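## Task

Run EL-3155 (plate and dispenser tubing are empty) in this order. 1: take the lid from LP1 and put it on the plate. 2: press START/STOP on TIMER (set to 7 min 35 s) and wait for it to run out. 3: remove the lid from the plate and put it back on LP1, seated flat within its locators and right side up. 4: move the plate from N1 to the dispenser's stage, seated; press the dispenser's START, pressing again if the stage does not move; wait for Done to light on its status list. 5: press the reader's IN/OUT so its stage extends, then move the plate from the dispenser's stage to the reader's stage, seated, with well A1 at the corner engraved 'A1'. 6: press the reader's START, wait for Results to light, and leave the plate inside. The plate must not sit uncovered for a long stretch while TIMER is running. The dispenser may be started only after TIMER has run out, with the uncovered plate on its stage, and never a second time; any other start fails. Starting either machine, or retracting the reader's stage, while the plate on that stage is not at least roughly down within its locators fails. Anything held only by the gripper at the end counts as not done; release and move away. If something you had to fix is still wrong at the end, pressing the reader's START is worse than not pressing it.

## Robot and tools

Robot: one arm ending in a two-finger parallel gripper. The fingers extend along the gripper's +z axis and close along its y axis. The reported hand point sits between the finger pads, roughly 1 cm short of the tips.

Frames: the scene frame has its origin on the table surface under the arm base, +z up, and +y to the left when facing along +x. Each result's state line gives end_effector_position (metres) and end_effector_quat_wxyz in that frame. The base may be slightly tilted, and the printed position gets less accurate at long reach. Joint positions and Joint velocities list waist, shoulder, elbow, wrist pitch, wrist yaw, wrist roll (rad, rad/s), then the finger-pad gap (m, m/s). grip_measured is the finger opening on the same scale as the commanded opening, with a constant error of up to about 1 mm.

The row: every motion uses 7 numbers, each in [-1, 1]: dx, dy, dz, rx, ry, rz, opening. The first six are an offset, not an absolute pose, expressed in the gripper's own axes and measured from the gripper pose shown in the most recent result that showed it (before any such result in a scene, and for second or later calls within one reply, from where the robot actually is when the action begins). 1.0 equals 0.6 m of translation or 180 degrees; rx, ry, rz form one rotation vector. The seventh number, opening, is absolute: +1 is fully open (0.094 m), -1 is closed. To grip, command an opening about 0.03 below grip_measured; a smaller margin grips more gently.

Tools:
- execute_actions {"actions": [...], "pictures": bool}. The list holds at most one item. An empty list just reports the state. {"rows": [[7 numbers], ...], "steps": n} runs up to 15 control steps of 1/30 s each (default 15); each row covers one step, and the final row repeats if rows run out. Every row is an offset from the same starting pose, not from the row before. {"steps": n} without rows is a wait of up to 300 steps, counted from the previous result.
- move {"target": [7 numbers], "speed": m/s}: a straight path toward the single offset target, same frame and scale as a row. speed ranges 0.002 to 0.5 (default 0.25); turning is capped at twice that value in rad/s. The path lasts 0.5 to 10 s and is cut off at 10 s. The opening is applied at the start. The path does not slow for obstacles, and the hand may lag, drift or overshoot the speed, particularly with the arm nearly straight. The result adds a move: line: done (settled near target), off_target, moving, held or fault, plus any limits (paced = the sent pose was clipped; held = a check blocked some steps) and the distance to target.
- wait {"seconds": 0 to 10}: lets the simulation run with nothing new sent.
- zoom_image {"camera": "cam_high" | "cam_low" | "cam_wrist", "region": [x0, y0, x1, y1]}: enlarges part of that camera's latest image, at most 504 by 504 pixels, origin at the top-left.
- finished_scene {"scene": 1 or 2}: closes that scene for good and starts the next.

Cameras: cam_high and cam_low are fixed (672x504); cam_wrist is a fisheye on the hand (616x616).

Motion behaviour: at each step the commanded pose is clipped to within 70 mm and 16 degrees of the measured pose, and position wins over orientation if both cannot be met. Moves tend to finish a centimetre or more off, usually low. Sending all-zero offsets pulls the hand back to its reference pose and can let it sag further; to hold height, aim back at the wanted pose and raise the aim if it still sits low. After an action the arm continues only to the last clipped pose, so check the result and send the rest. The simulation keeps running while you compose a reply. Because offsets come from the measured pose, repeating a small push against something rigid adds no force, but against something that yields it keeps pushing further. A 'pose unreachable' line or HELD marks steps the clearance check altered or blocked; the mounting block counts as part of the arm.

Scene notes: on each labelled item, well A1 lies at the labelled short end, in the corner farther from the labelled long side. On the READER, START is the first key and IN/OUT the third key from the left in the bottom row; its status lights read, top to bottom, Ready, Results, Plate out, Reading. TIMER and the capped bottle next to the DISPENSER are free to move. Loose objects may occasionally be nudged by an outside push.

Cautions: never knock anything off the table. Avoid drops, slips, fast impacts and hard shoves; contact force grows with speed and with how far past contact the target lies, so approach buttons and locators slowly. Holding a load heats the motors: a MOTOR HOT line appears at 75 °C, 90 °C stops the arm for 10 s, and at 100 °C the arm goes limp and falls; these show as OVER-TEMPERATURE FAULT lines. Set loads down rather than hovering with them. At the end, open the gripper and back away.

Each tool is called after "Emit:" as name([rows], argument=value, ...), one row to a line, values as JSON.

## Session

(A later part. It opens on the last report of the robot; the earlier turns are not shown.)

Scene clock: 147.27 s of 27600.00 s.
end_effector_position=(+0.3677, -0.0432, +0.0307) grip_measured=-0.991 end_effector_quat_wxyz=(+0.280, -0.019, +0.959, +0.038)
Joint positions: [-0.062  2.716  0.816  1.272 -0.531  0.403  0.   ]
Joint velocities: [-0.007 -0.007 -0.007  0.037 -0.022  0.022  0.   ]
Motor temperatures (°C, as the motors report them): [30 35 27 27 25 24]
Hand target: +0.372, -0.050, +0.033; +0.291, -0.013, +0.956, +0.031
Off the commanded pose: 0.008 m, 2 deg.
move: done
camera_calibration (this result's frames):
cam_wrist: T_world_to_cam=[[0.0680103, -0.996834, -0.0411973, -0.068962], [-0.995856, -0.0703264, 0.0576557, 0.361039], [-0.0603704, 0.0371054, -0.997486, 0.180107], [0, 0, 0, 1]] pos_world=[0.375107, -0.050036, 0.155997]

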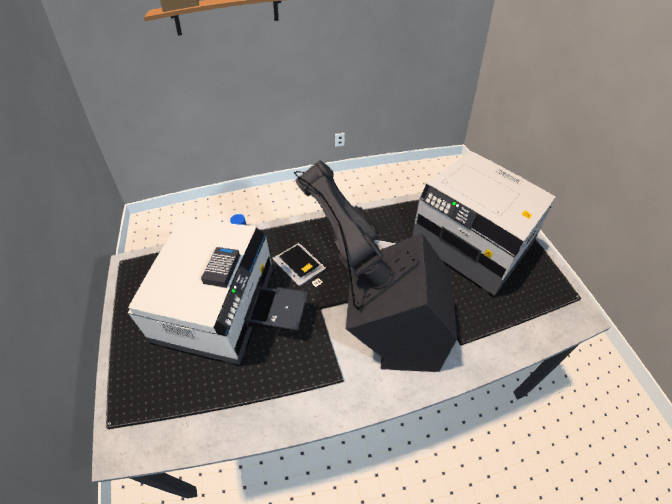

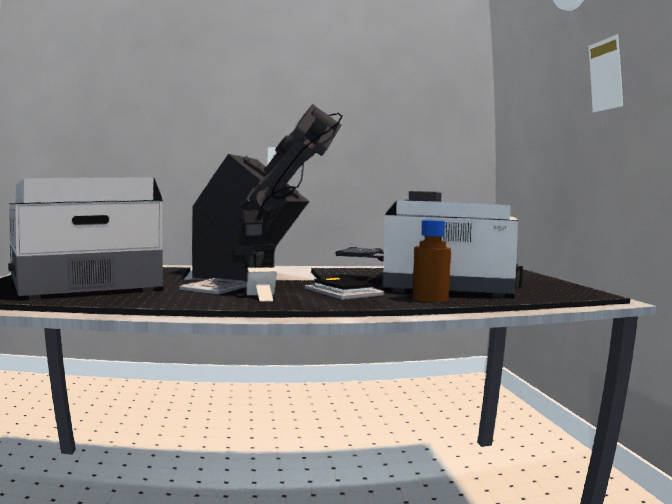

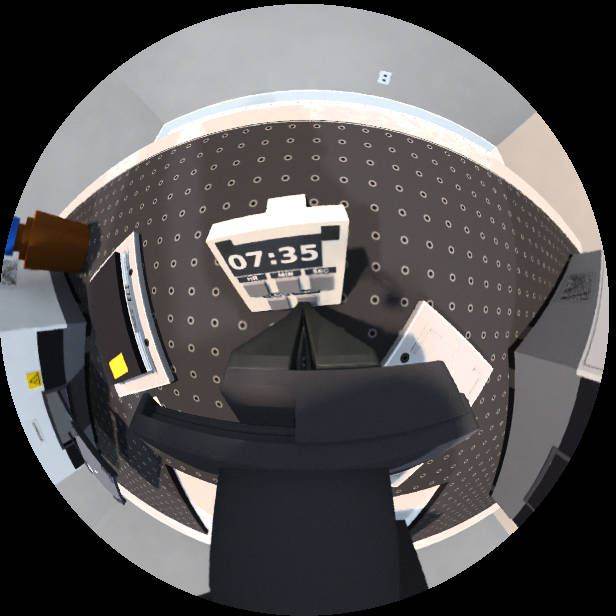

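Repeat the earlier command that gave forward-down motion.

Emit:
move(target=[-0.033,-0.007,0.014,0,-0.01,0,-1], speed=0.02)

Emit:
zoom_image(camera="cam_wrist", region=[180,130,430,400])

Scene clock: 150.20 s of 27600.00 s.
end_effector_position=(+0.3759, -0.0424, +0.0278) grip_measured=-0.991 end_effector_quat_wxyz=(+0.280, -0.021, +0.959, +0.039)
Joint positions: [-0.057  2.716  0.85   1.241 -0.531  0.404  0.   ]
Joint velocities: [-0.022  0.007 -0.002  0.007  0.066 -0.007 -0.002]
Motor temperatures (°C, as the motors report them): [30 34 27 27 25 24]
Hand target: +0.389, -0.046, +0.034; +0.295, -0.019, +0.955, +0.038
Off the commanded pose: 0.015 m, 2 deg.
move: off_target
camera_calibration (this result's frames):
cam_wrist: T_world_to_cam=[[0.0717793, -0.996488, -0.0431288, -0.0701981], [-0.995587, -0.074201, 0.0574526, 0.369172], [-0.0604511, 0.0388146, -0.997416, 0.177761], [0, 0, 0, 1]] pos_world=[0.383328, -0.0494583, 0.153064]

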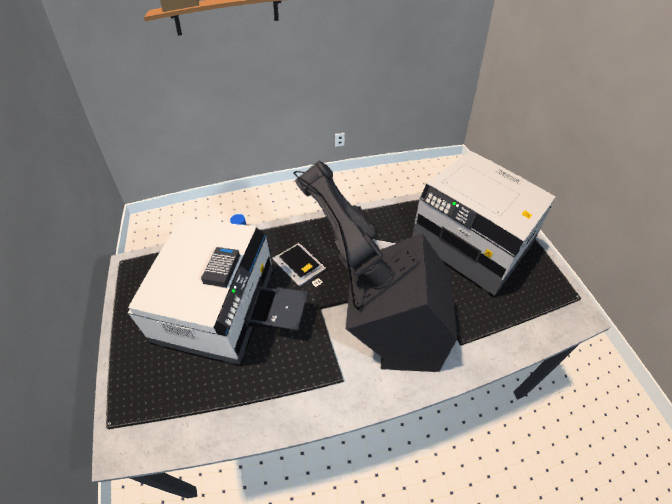

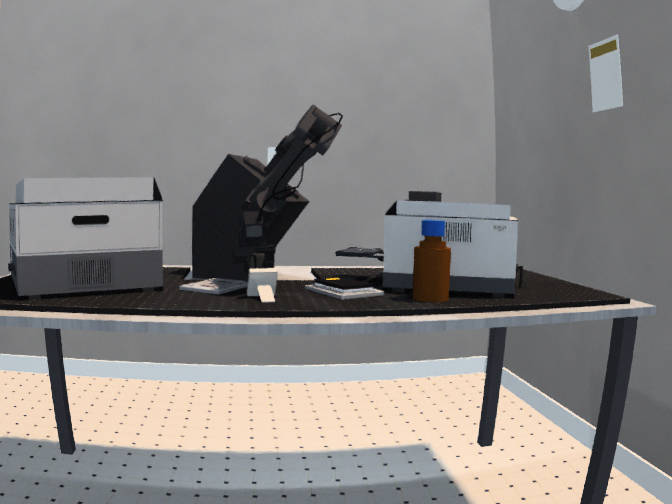

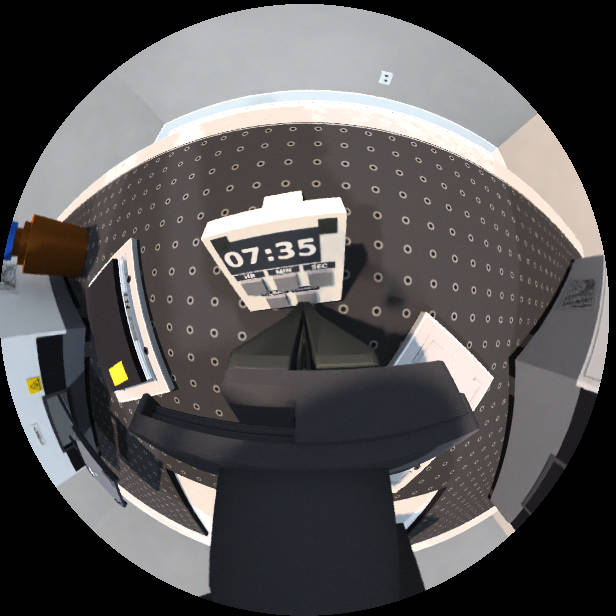

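Region (180, 130, 430, 400) of cam_wrist's 616x616 image, scaled by 1.867, with more detail than that image has; it fills the left 467 columns of this view, and the rest is white.

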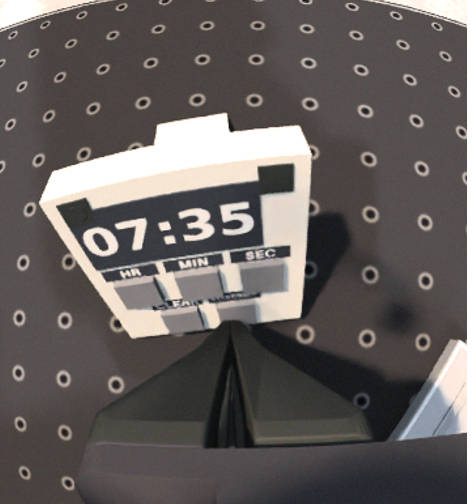

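Emit:
move(target=[-0.05,0,-0.17,0,0.181,0,-1], speed=0.15)

Scene clock: 165.93 s of 27600.00 s.
end_effector_position=(+0.3292, -0.0434, +0.1175) grip_measured=-0.991 end_effector_quat_wxyz=(-0.019, -0.022, +0.999, +0.044)
Joint positions: [-0.265  2.283  1.073 -0.306 -0.709 -0.26   0.   ]
Joint velocities: [ 0.007  0.012  0.002 -0.022 -0.007 -0.022  0.   ]
Motor temperatures (°C, as the motors report them): [30 36 27 27 25 24]
Hand target: +0.346, -0.049, +0.129; +0.002, -0.029, +0.999, +0.036
Off the commanded pose: 0.022 m, 3 deg.
move: off_target
camera_calibration (this result's frames):
cam_wrist: T_world_to_cam=[[0.0635975, -0.995023, -0.0767118, -0.0573415], [-0.784325, -0.0973641, 0.612662, 0.181678], [-0.617082, 0.0212032, -0.786613, 0.422114], [0, 0, 0, 1]] pos_world=[0.406621, -0.0483174, 0.216335]

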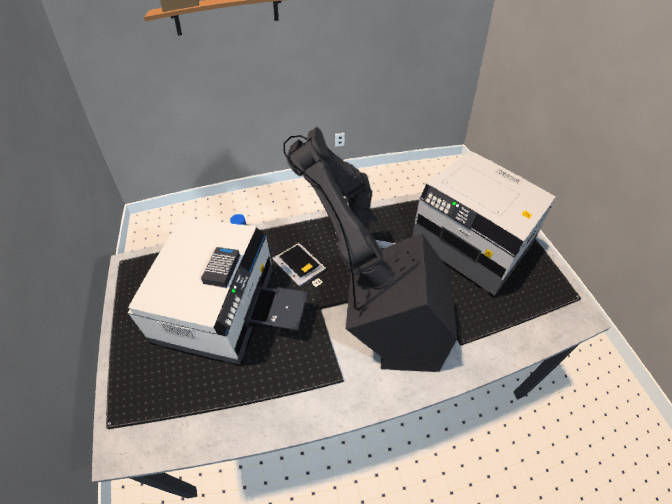

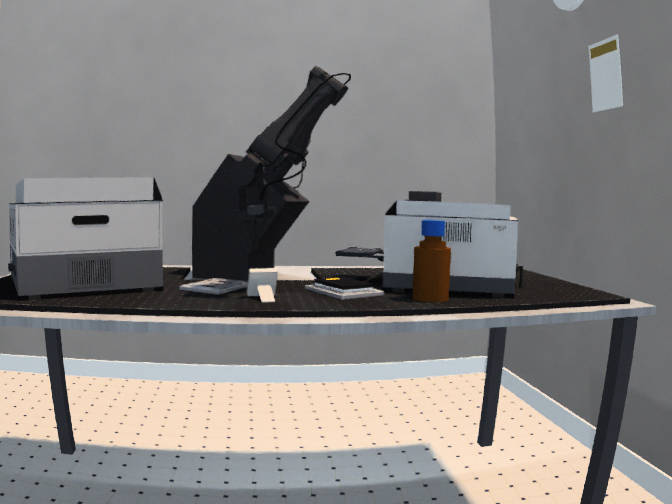

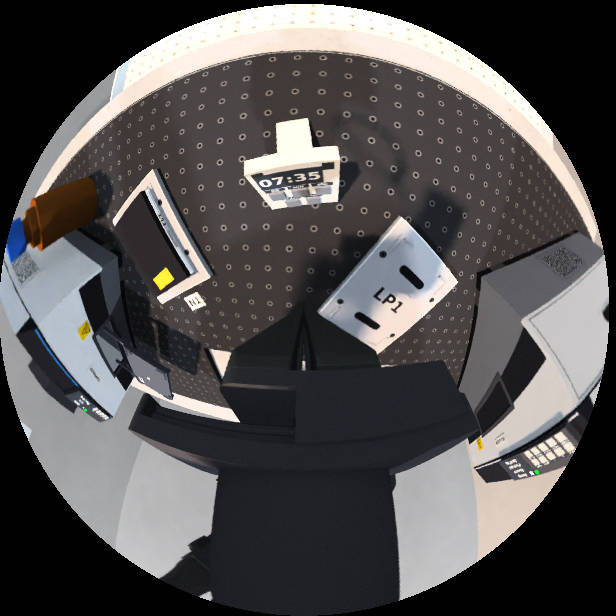

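Emit:
move(target=[-0.17,0.0,-0.03,0.028,-0.012,0,1], speed=0.15)

Emit:
move(target=[0,0,-0.01,0,0,0.414,1], speed=0.4)

Scene clock: 171.43 s of 27600.00 s.
end_effector_position=(+0.4212, -0.0360, +0.1248) grip_measured=+1.000 end_effector_quat_wxyz=(-0.011, -0.025, +1.000, +0.007)
Joint positions: [-0.208  2.376  1.479 -0.536 -0.634 -0.169  0.094]
Joint velocities: [-0.017 -0.027 -0.012  0.051 -0.037 -0.037  0.   ]
Motor temperatures (°C, as the motors report them): [31 36 28 27 25 24]
Hand target: +0.431, -0.041, +0.132; +0.000, -0.023, +1.000, -0.000
Off the commanded pose: 0.013 m, 2 deg.
move: off_target
camera_calibration (this result's frames):
cam_wrist: T_world_to_cam=[[0.0703496, -0.99752, -0.00201507, -0.067462], [-0.794704, -0.0572668, 0.604289, 0.256923], [-0.602906, -0.0409101, -0.796763, 0.477569], [0, 0, 0, 1]] pos_world=[0.496853, -0.0330442, 0.225117]

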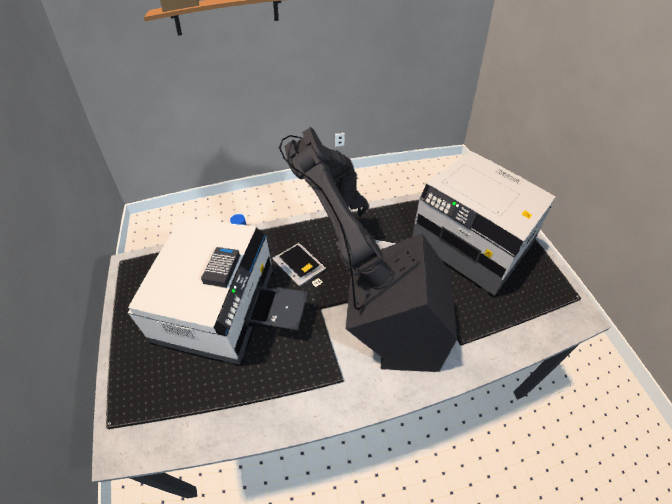

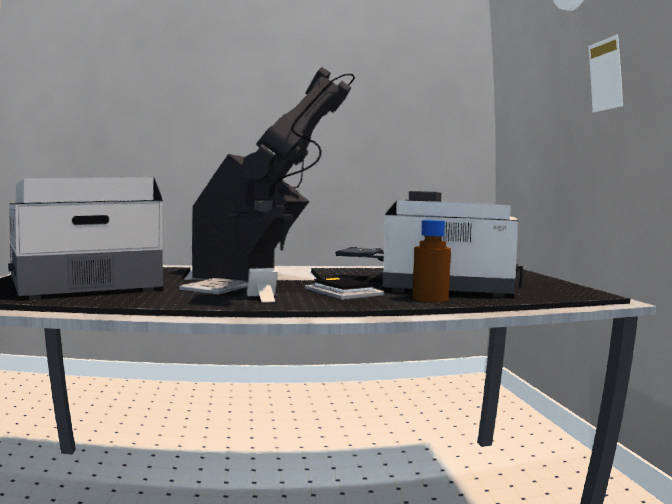

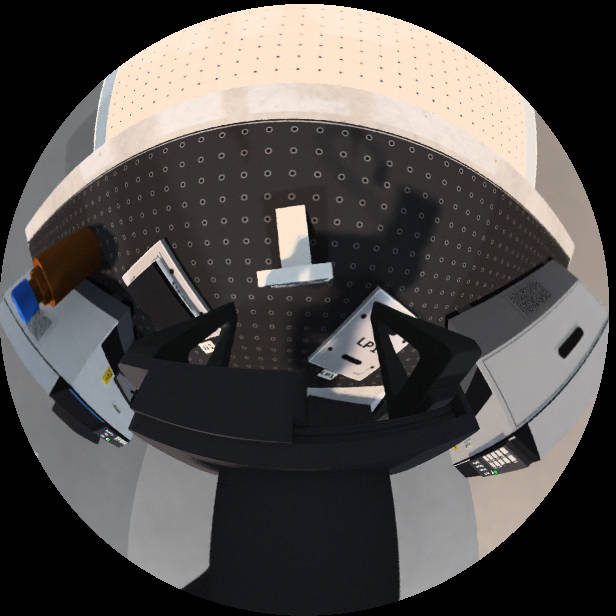

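Scene clock: 173.73 s of 27600.00 s.
end_effector_position=(+0.4165, -0.0298, +0.1216) grip_measured=+1.000 end_effector_quat_wxyz=(-0.023, +0.577, +0.817, -0.004)
Joint positions: [-0.194  2.376  1.479 -0.554 -0.637  1.112  0.094]
Joint velocities: [-0.002 -0.002 -0.012  0.007 -0.037  0.007  0.   ]
Motor temperatures (°C, as the motors report them): [31 37 28 26 25 24]
Hand target: +0.421, -0.036, +0.131; -0.013, +0.585, +0.811, -0.001
Off the commanded pose: 0.012 m, 2 deg.
move: off_target
camera_calibration (this result's frames):
cam_wrist: T_world_to_cam=[[-0.934197, -0.353844, 0.0454886, 0.370825], [-0.253248, 0.747547, 0.614036, 0.0528019], [-0.251278, 0.562111, -0.787966, 0.34297], [0, 0, 0, 1]] pos_world=[0.445976, -0.101045, 0.220958]

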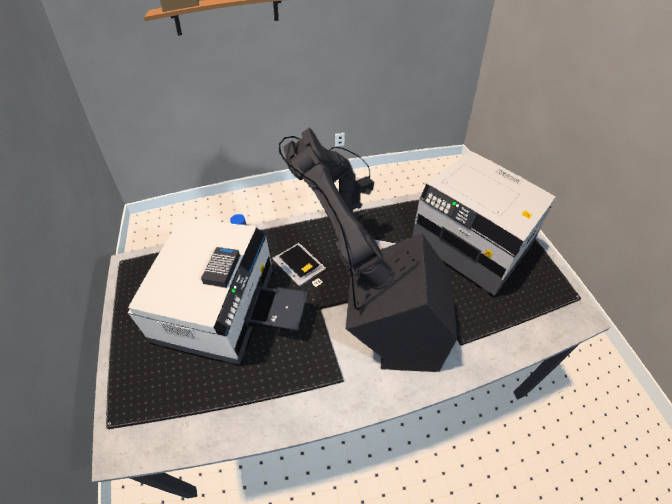

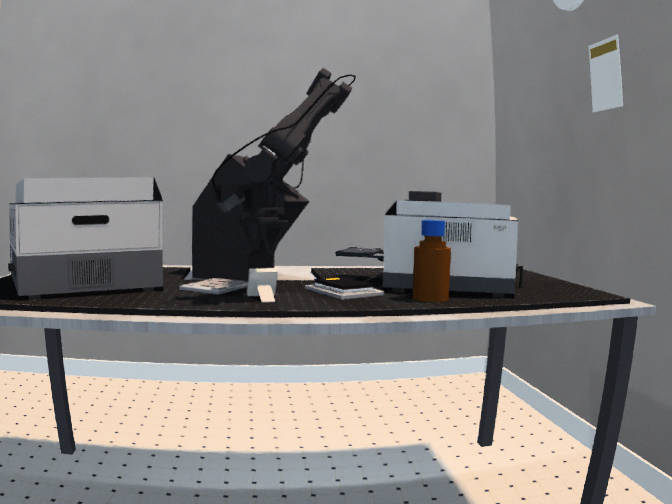

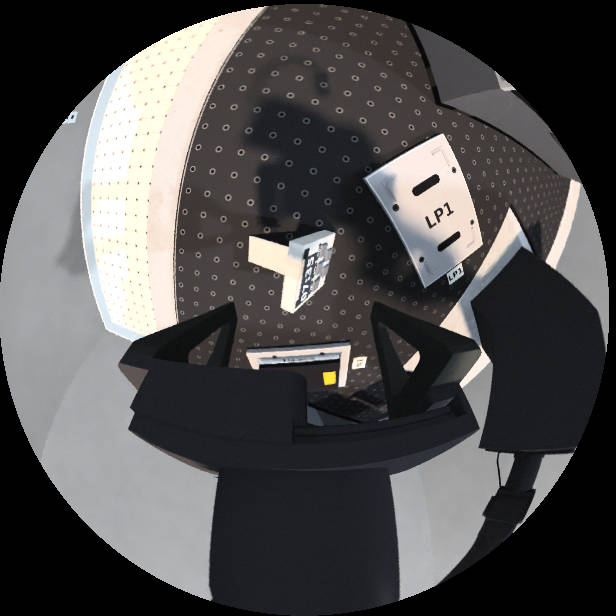

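Emit:
move(target=[-0.031,0.0155,0.115,-0.01,-0.01,0,1], speed=0.08)

Emit:
zoom_image(camera="cam_wrist", region=[180,180,430,400])

Scene clock: 178.20 s of 27600.00 s.
end_effector_position=(+0.4123, -0.0367, +0.0467) grip_measured=+1.000 end_effector_quat_wxyz=(-0.024, +0.578, +0.816, -0.004)
Joint positions: [-0.106  2.559  1.514 -0.341 -0.625  1.222  0.094]
Joint velocities: [ 0.007 -0.012  0.007  0.051 -0.022 -0.022  0.   ]
Motor temperatures (°C, as the motors report them): [31 37 28 26 25 24]
Hand target: +0.428, -0.044, +0.053; -0.001, +0.577, +0.817, -0.002
Off the commanded pose: 0.018 m, 3 deg.
move: off_target
camera_calibration (this result's frames):
cam_wrist: T_world_to_cam=[[-0.935175, -0.351367, 0.0445951, 0.368365], [-0.25139, 0.747171, 0.615255, 0.102031], [-0.2495, 0.564161, -0.787066, 0.286008], [0, 0, 0, 1]] pos_world=[0.441494, -0.108158, 0.145905]

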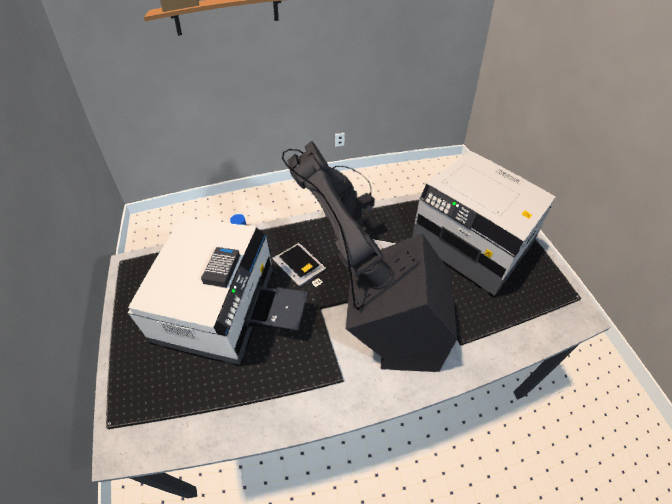

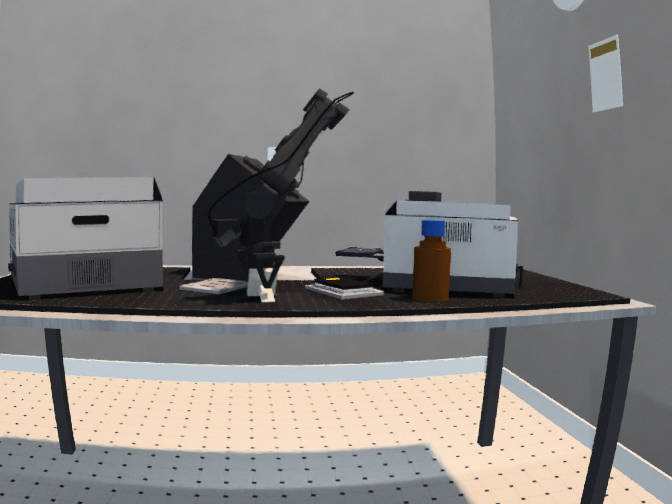

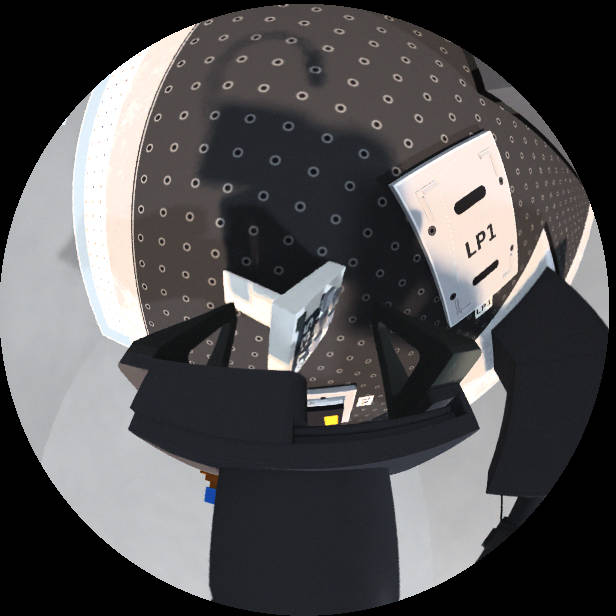

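Region (180, 180, 430, 400) of cam_wrist's 616x616 image, scaled by 2.016, with more detail than that image has; it fills the top 444 rows of this view, and the rest is white.

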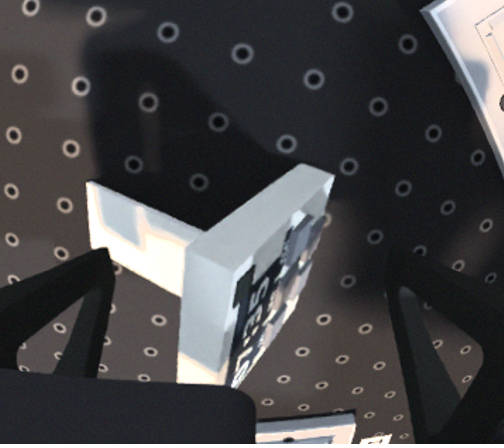

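Emit:
move(target=[-0.016,0.026,0.02,-0.022,-0.006,0,1], speed=0.03)

Emit:
zoom_image(camera="cam_wrist", region=[180,180,430,400])

Scene clock: 189.33 s of 27600.00 s.
end_effector_position=(+0.4206, -0.0378, +0.0314) grip_measured=+1.000 end_effector_quat_wxyz=(-0.006, +0.577, +0.816, +0.012)
Joint positions: [-0.09   2.595  1.514 -0.236 -0.626  1.273  0.094]
Joint velocities: [ 0.002 -0.022  0.007  0.037 -0.022  0.051  0.   ]
Motor temperatures (°C, as the motors report them): [32 38 28 26 25 24]
Hand target: +0.430, -0.040, +0.034; +0.004, +0.578, +0.816, +0.019
Off the commanded pose: 0.010 m, 1 deg.
move: done
camera_calibration (this result's frames):
cam_wrist: T_world_to_cam=[[-0.935848, -0.352401, -0.00134095, 0.378159], [-0.280881, 0.743608, 0.606756, 0.126862], [-0.212824, 0.568208, -0.794887, 0.261653], [0, 0, 0, 1]] pos_world=[0.445219, -0.109746, 0.131518]

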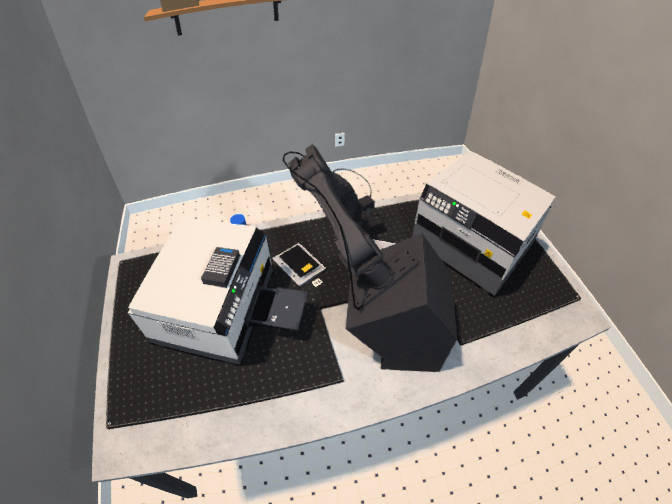

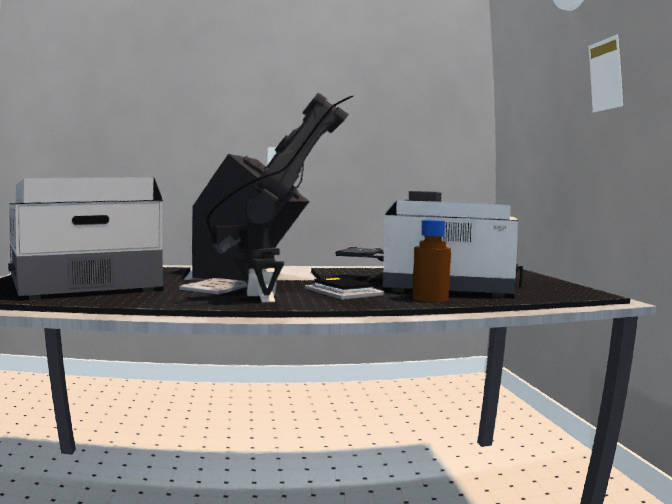

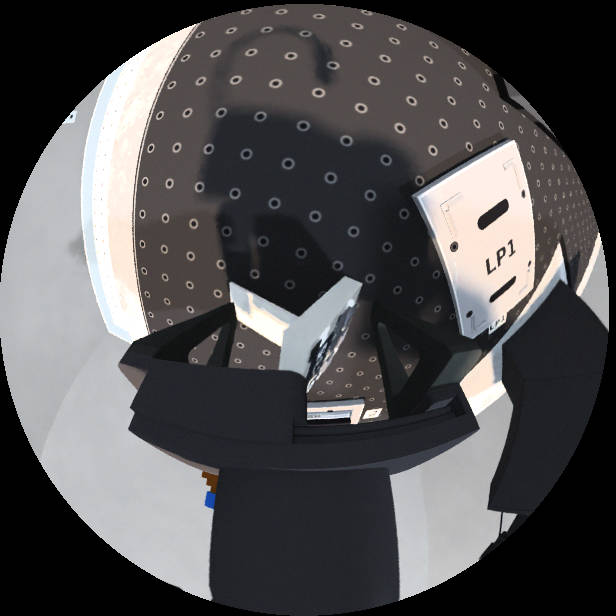

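Region (180, 180, 430, 400) of cam_wrist's 616x616 image, scaled by 2.016, with more detail than that image has; it fills the top 444 rows of this view, and the rest is white.

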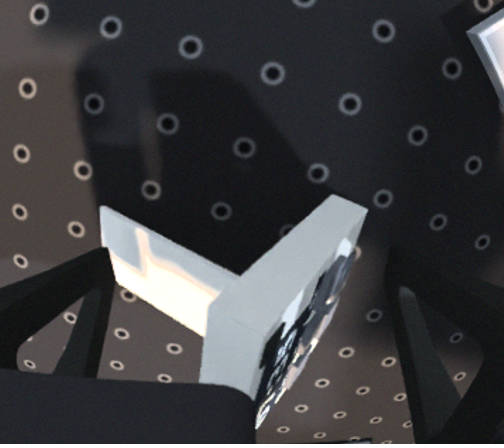

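Emit:
execute_actions([
  {"rows":[[-0.006,0.012,-0.004,-0.006,0,0,0.9],[-0.006,0.012,-0.004,-0.006,0,0,0.8],[-0.006,0.012,-0.004,-0.006,0,0,0.7],[-0.006,0.012,-0.004,-0.006,0,0,0.6],[-0.006,0.012,-0.004,-0.006,0,0,0.5]]},
])

Emit:
zoom_image(camera="cam_wrist", region=[180,180,430,400])

Scene clock: 192.57 s of 27600.00 s.
end_effector_position=(+0.4210, -0.0353, +0.0305) grip_measured=+0.503 end_effector_quat_wxyz=(-0.008, +0.576, +0.817, +0.015)
Joint positions: [-0.086  2.595  1.514 -0.232 -0.632  1.275  0.071]
Joint velocities: [-0.007  0.007 -0.007 -0.007  0.022 -0.066 -0.001]
Motor temperatures (°C, as the motors report them): [32 38 28 26 25 24]
Hand target: +0.428, -0.039, +0.034; -0.001, +0.577, +0.816, +0.020
Off the commanded pose: 0.009 m, 1 deg.
Steps of this call (steps 1 to 82: nothing new was sent; steps 83 to 97: all 15 steps of this action). Readings (end_effector_position):
83: (+0.4215, -0.0377, +0.0314)
84: (+0.4215, -0.0373, +0.0314)
86: (+0.4213, -0.0366, +0.0311)
90: (+0.4210, -0.0353, +0.0305)
97: the state above
camera_calibration (this result's frames):
cam_wrist: T_world_to_cam=[[-0.934726, -0.355341, -0.00454987, 0.378938], [-0.283855, 0.738855, 0.611163, 0.126604], [-0.21381, 0.572561, -0.791492, 0.260074], [0, 0, 0, 1]] pos_world=[0.445747, -0.107798, 0.130195]

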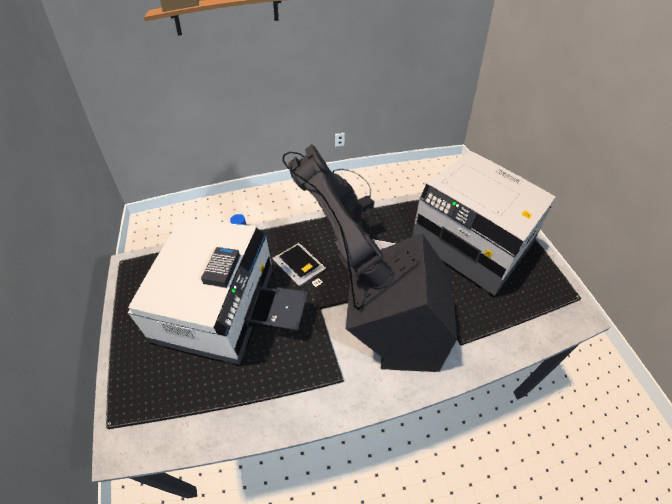

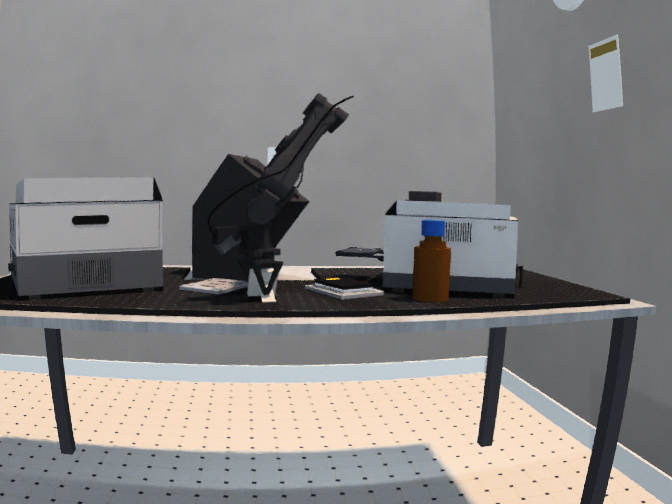

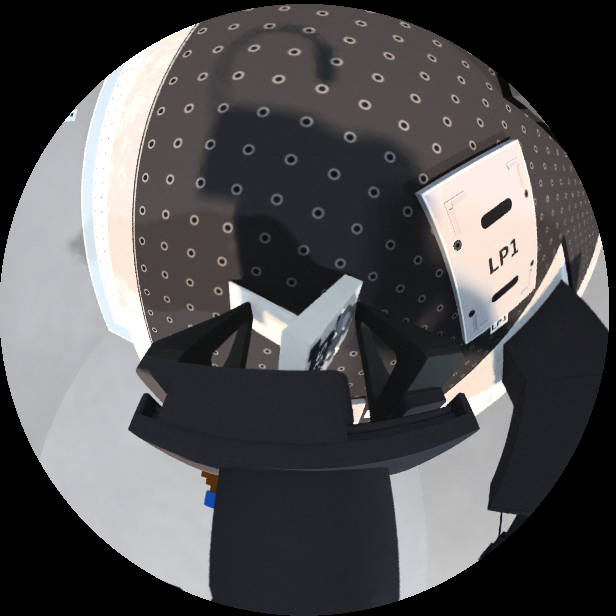

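Region (180, 180, 430, 400) of cam_wrist's 616x616 image, scaled by 2.016, with more detail than that image has; it fills the top 444 rows of this view, and the rest is white.

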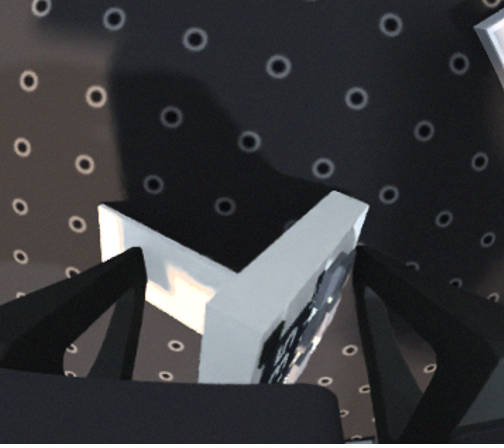

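Emit:
execute_actions([
  {"rows":[[-0.01,0.008,-0.005,-0.004,-0.005,0,0.47],[-0.01,0.008,-0.005,-0.004,-0.005,0,0.44],[-0.01,0.008,-0.005,-0.004,-0.005,0,0.41],[-0.01,0.008,-0.005,-0.004,-0.005,0,0.38]]},
])

Emit:
zoom_image(camera="cam_wrist", region=[180,180,430,400])

Scene clock: 195.83 s of 27600.00 s.
end_effector_position=(+0.4214, -0.0359, +0.0310) grip_measured=+0.384 end_effector_quat_wxyz=(-0.007, +0.576, +0.817, +0.016)
Joint positions: [-0.088  2.595  1.514 -0.231 -0.632  1.275  0.065]
Joint velocities: [ 0.002  0.007 -0.012  0.022  0.007 -0.037 -0.   ]
Motor temperatures (°C, as the motors report them): [32 38 28 26 25 24]
Hand target: +0.427, -0.039, +0.034; +0.002, +0.576, +0.817, +0.016
Off the commanded pose: 0.007 m, 1 deg.
Steps of this call (steps 1 to 83: nothing new was sent; steps 84 to 98: all 15 steps of this action). Readings (end_effector_position):
84: (+0.4210, -0.0353, +0.0305)
85: (+0.4211, -0.0353, +0.0305)
87: (+0.4212, -0.0354, +0.0306)
91: (+0.4214, -0.0359, +0.0310)
98: the state above
camera_calibration (this result's frames):
cam_wrist: T_world_to_cam=[[-0.935104, -0.354319, -0.00622522, 0.37933], [-0.284059, 0.738943, 0.610961, 0.126976], [-0.211875, 0.57308, -0.791636, 0.260085], [0, 0, 0, 1]] pos_world=[0.445888, -0.108474, 0.130677]

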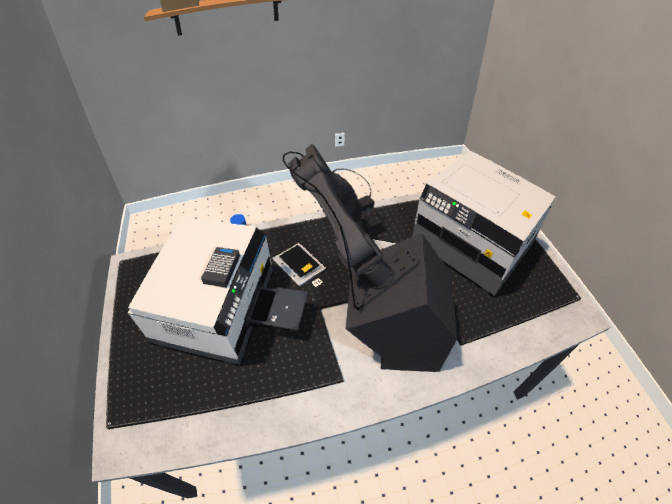

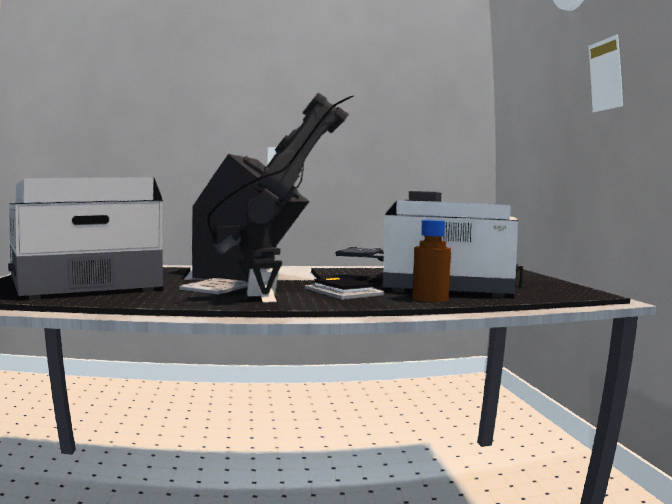

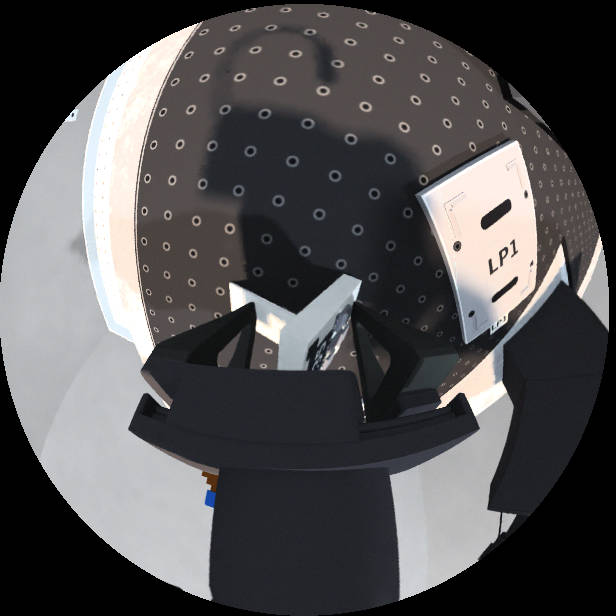

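Region (180, 180, 430, 400) of cam_wrist's 616x616 image, scaled by 2.016, with more detail than that image has; it fills the top 444 rows of this view, and the rest is white.

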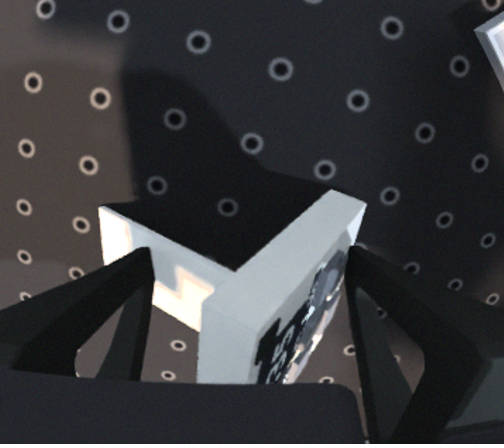

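Emit:
execute_actions([
  {"rows":[[-0.008,0.006,0,-0.003,-0.005,0,0.36],[-0.008,0.006,0,-0.003,-0.005,0,0.34],[-0.008,0.006,0,-0.003,-0.005,0,0.32],[-0.008,0.006,0,-0.003,-0.005,0,0.30]]},
])

Emit:
zoom_image(camera="cam_wrist", region=[180,180,430,400])

Scene clock: 198.30 s of 27600.00 s.
end_effector_position=(+0.4220, -0.0371, +0.0320) grip_measured=+0.305 end_effector_quat_wxyz=(-0.006, +0.578, +0.816, +0.017)
Joint positions: [-0.092  2.595  1.514 -0.23  -0.635  1.276  0.061]
Joint velocities: [ 0.007  0.007 -0.007  0.037 -0.066 -0.007 -0.   ]
Motor temperatures (°C, as the motors report them): [32 38 28 26 25 24]
Hand target: +0.426, -0.039, +0.031; +0.002, +0.576, +0.817, +0.015
Off the commanded pose: 0.005 m, 1 deg.
Steps of this call (steps 1 to 59: nothing new was sent; steps 60 to 74: all 15 steps of this action). Readings (end_effector_position):
60: (+0.4215, -0.0359, +0.0310)
61: (+0.4215, -0.0360, +0.0311)
63: (+0.4218, -0.0368, +0.0317)
67: (+0.4220, -0.0371, +0.0320)
74: the state above
camera_calibration (this result's frames):
cam_wrist: T_world_to_cam=[[-0.936453, -0.350673, -0.00918239, 0.380237], [-0.28272, 0.738974, 0.611544, 0.126797], [-0.207667, 0.575279, -0.791157, 0.259994], [0, 0, 0, 1]] pos_world=[0.445914, -0.10993, 0.131645]

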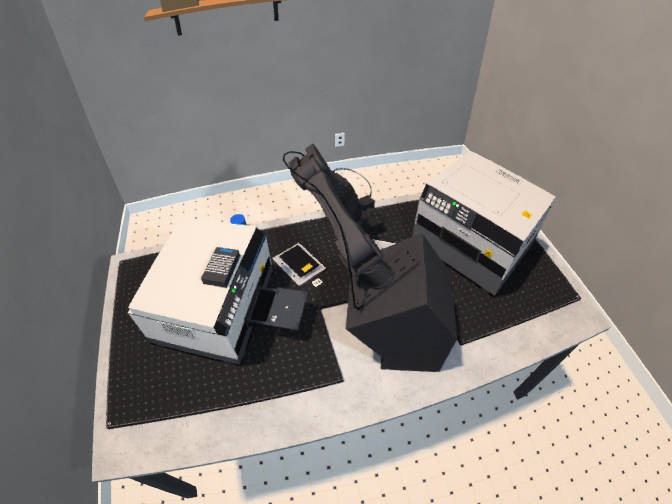

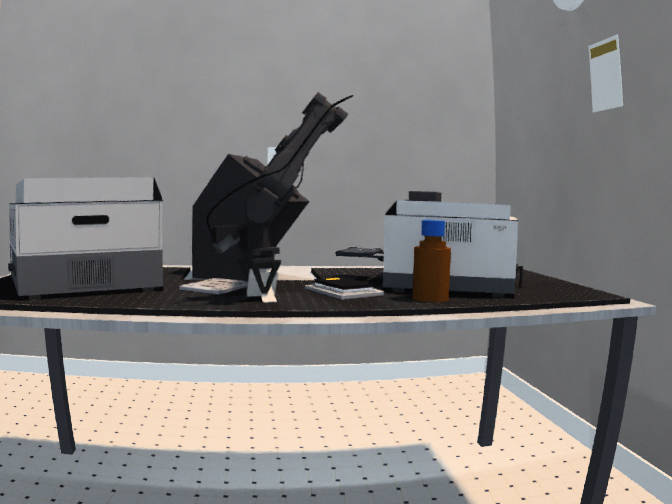

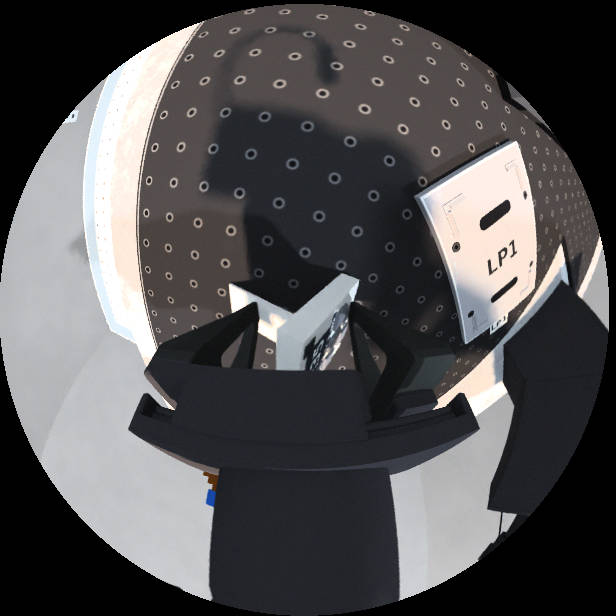

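Region (180, 180, 430, 400) of cam_wrist's 616x616 image, scaled by 2.016, with more detail than that image has; it fills the top 444 rows of this view, and the rest is white.

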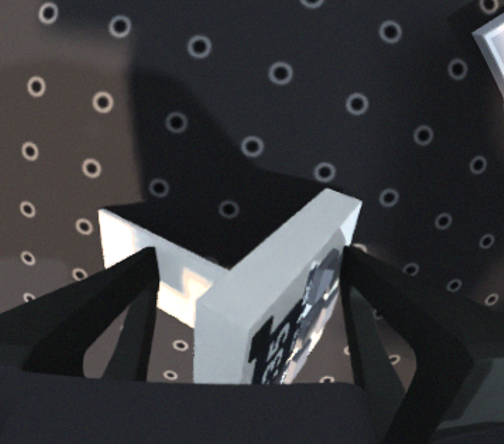

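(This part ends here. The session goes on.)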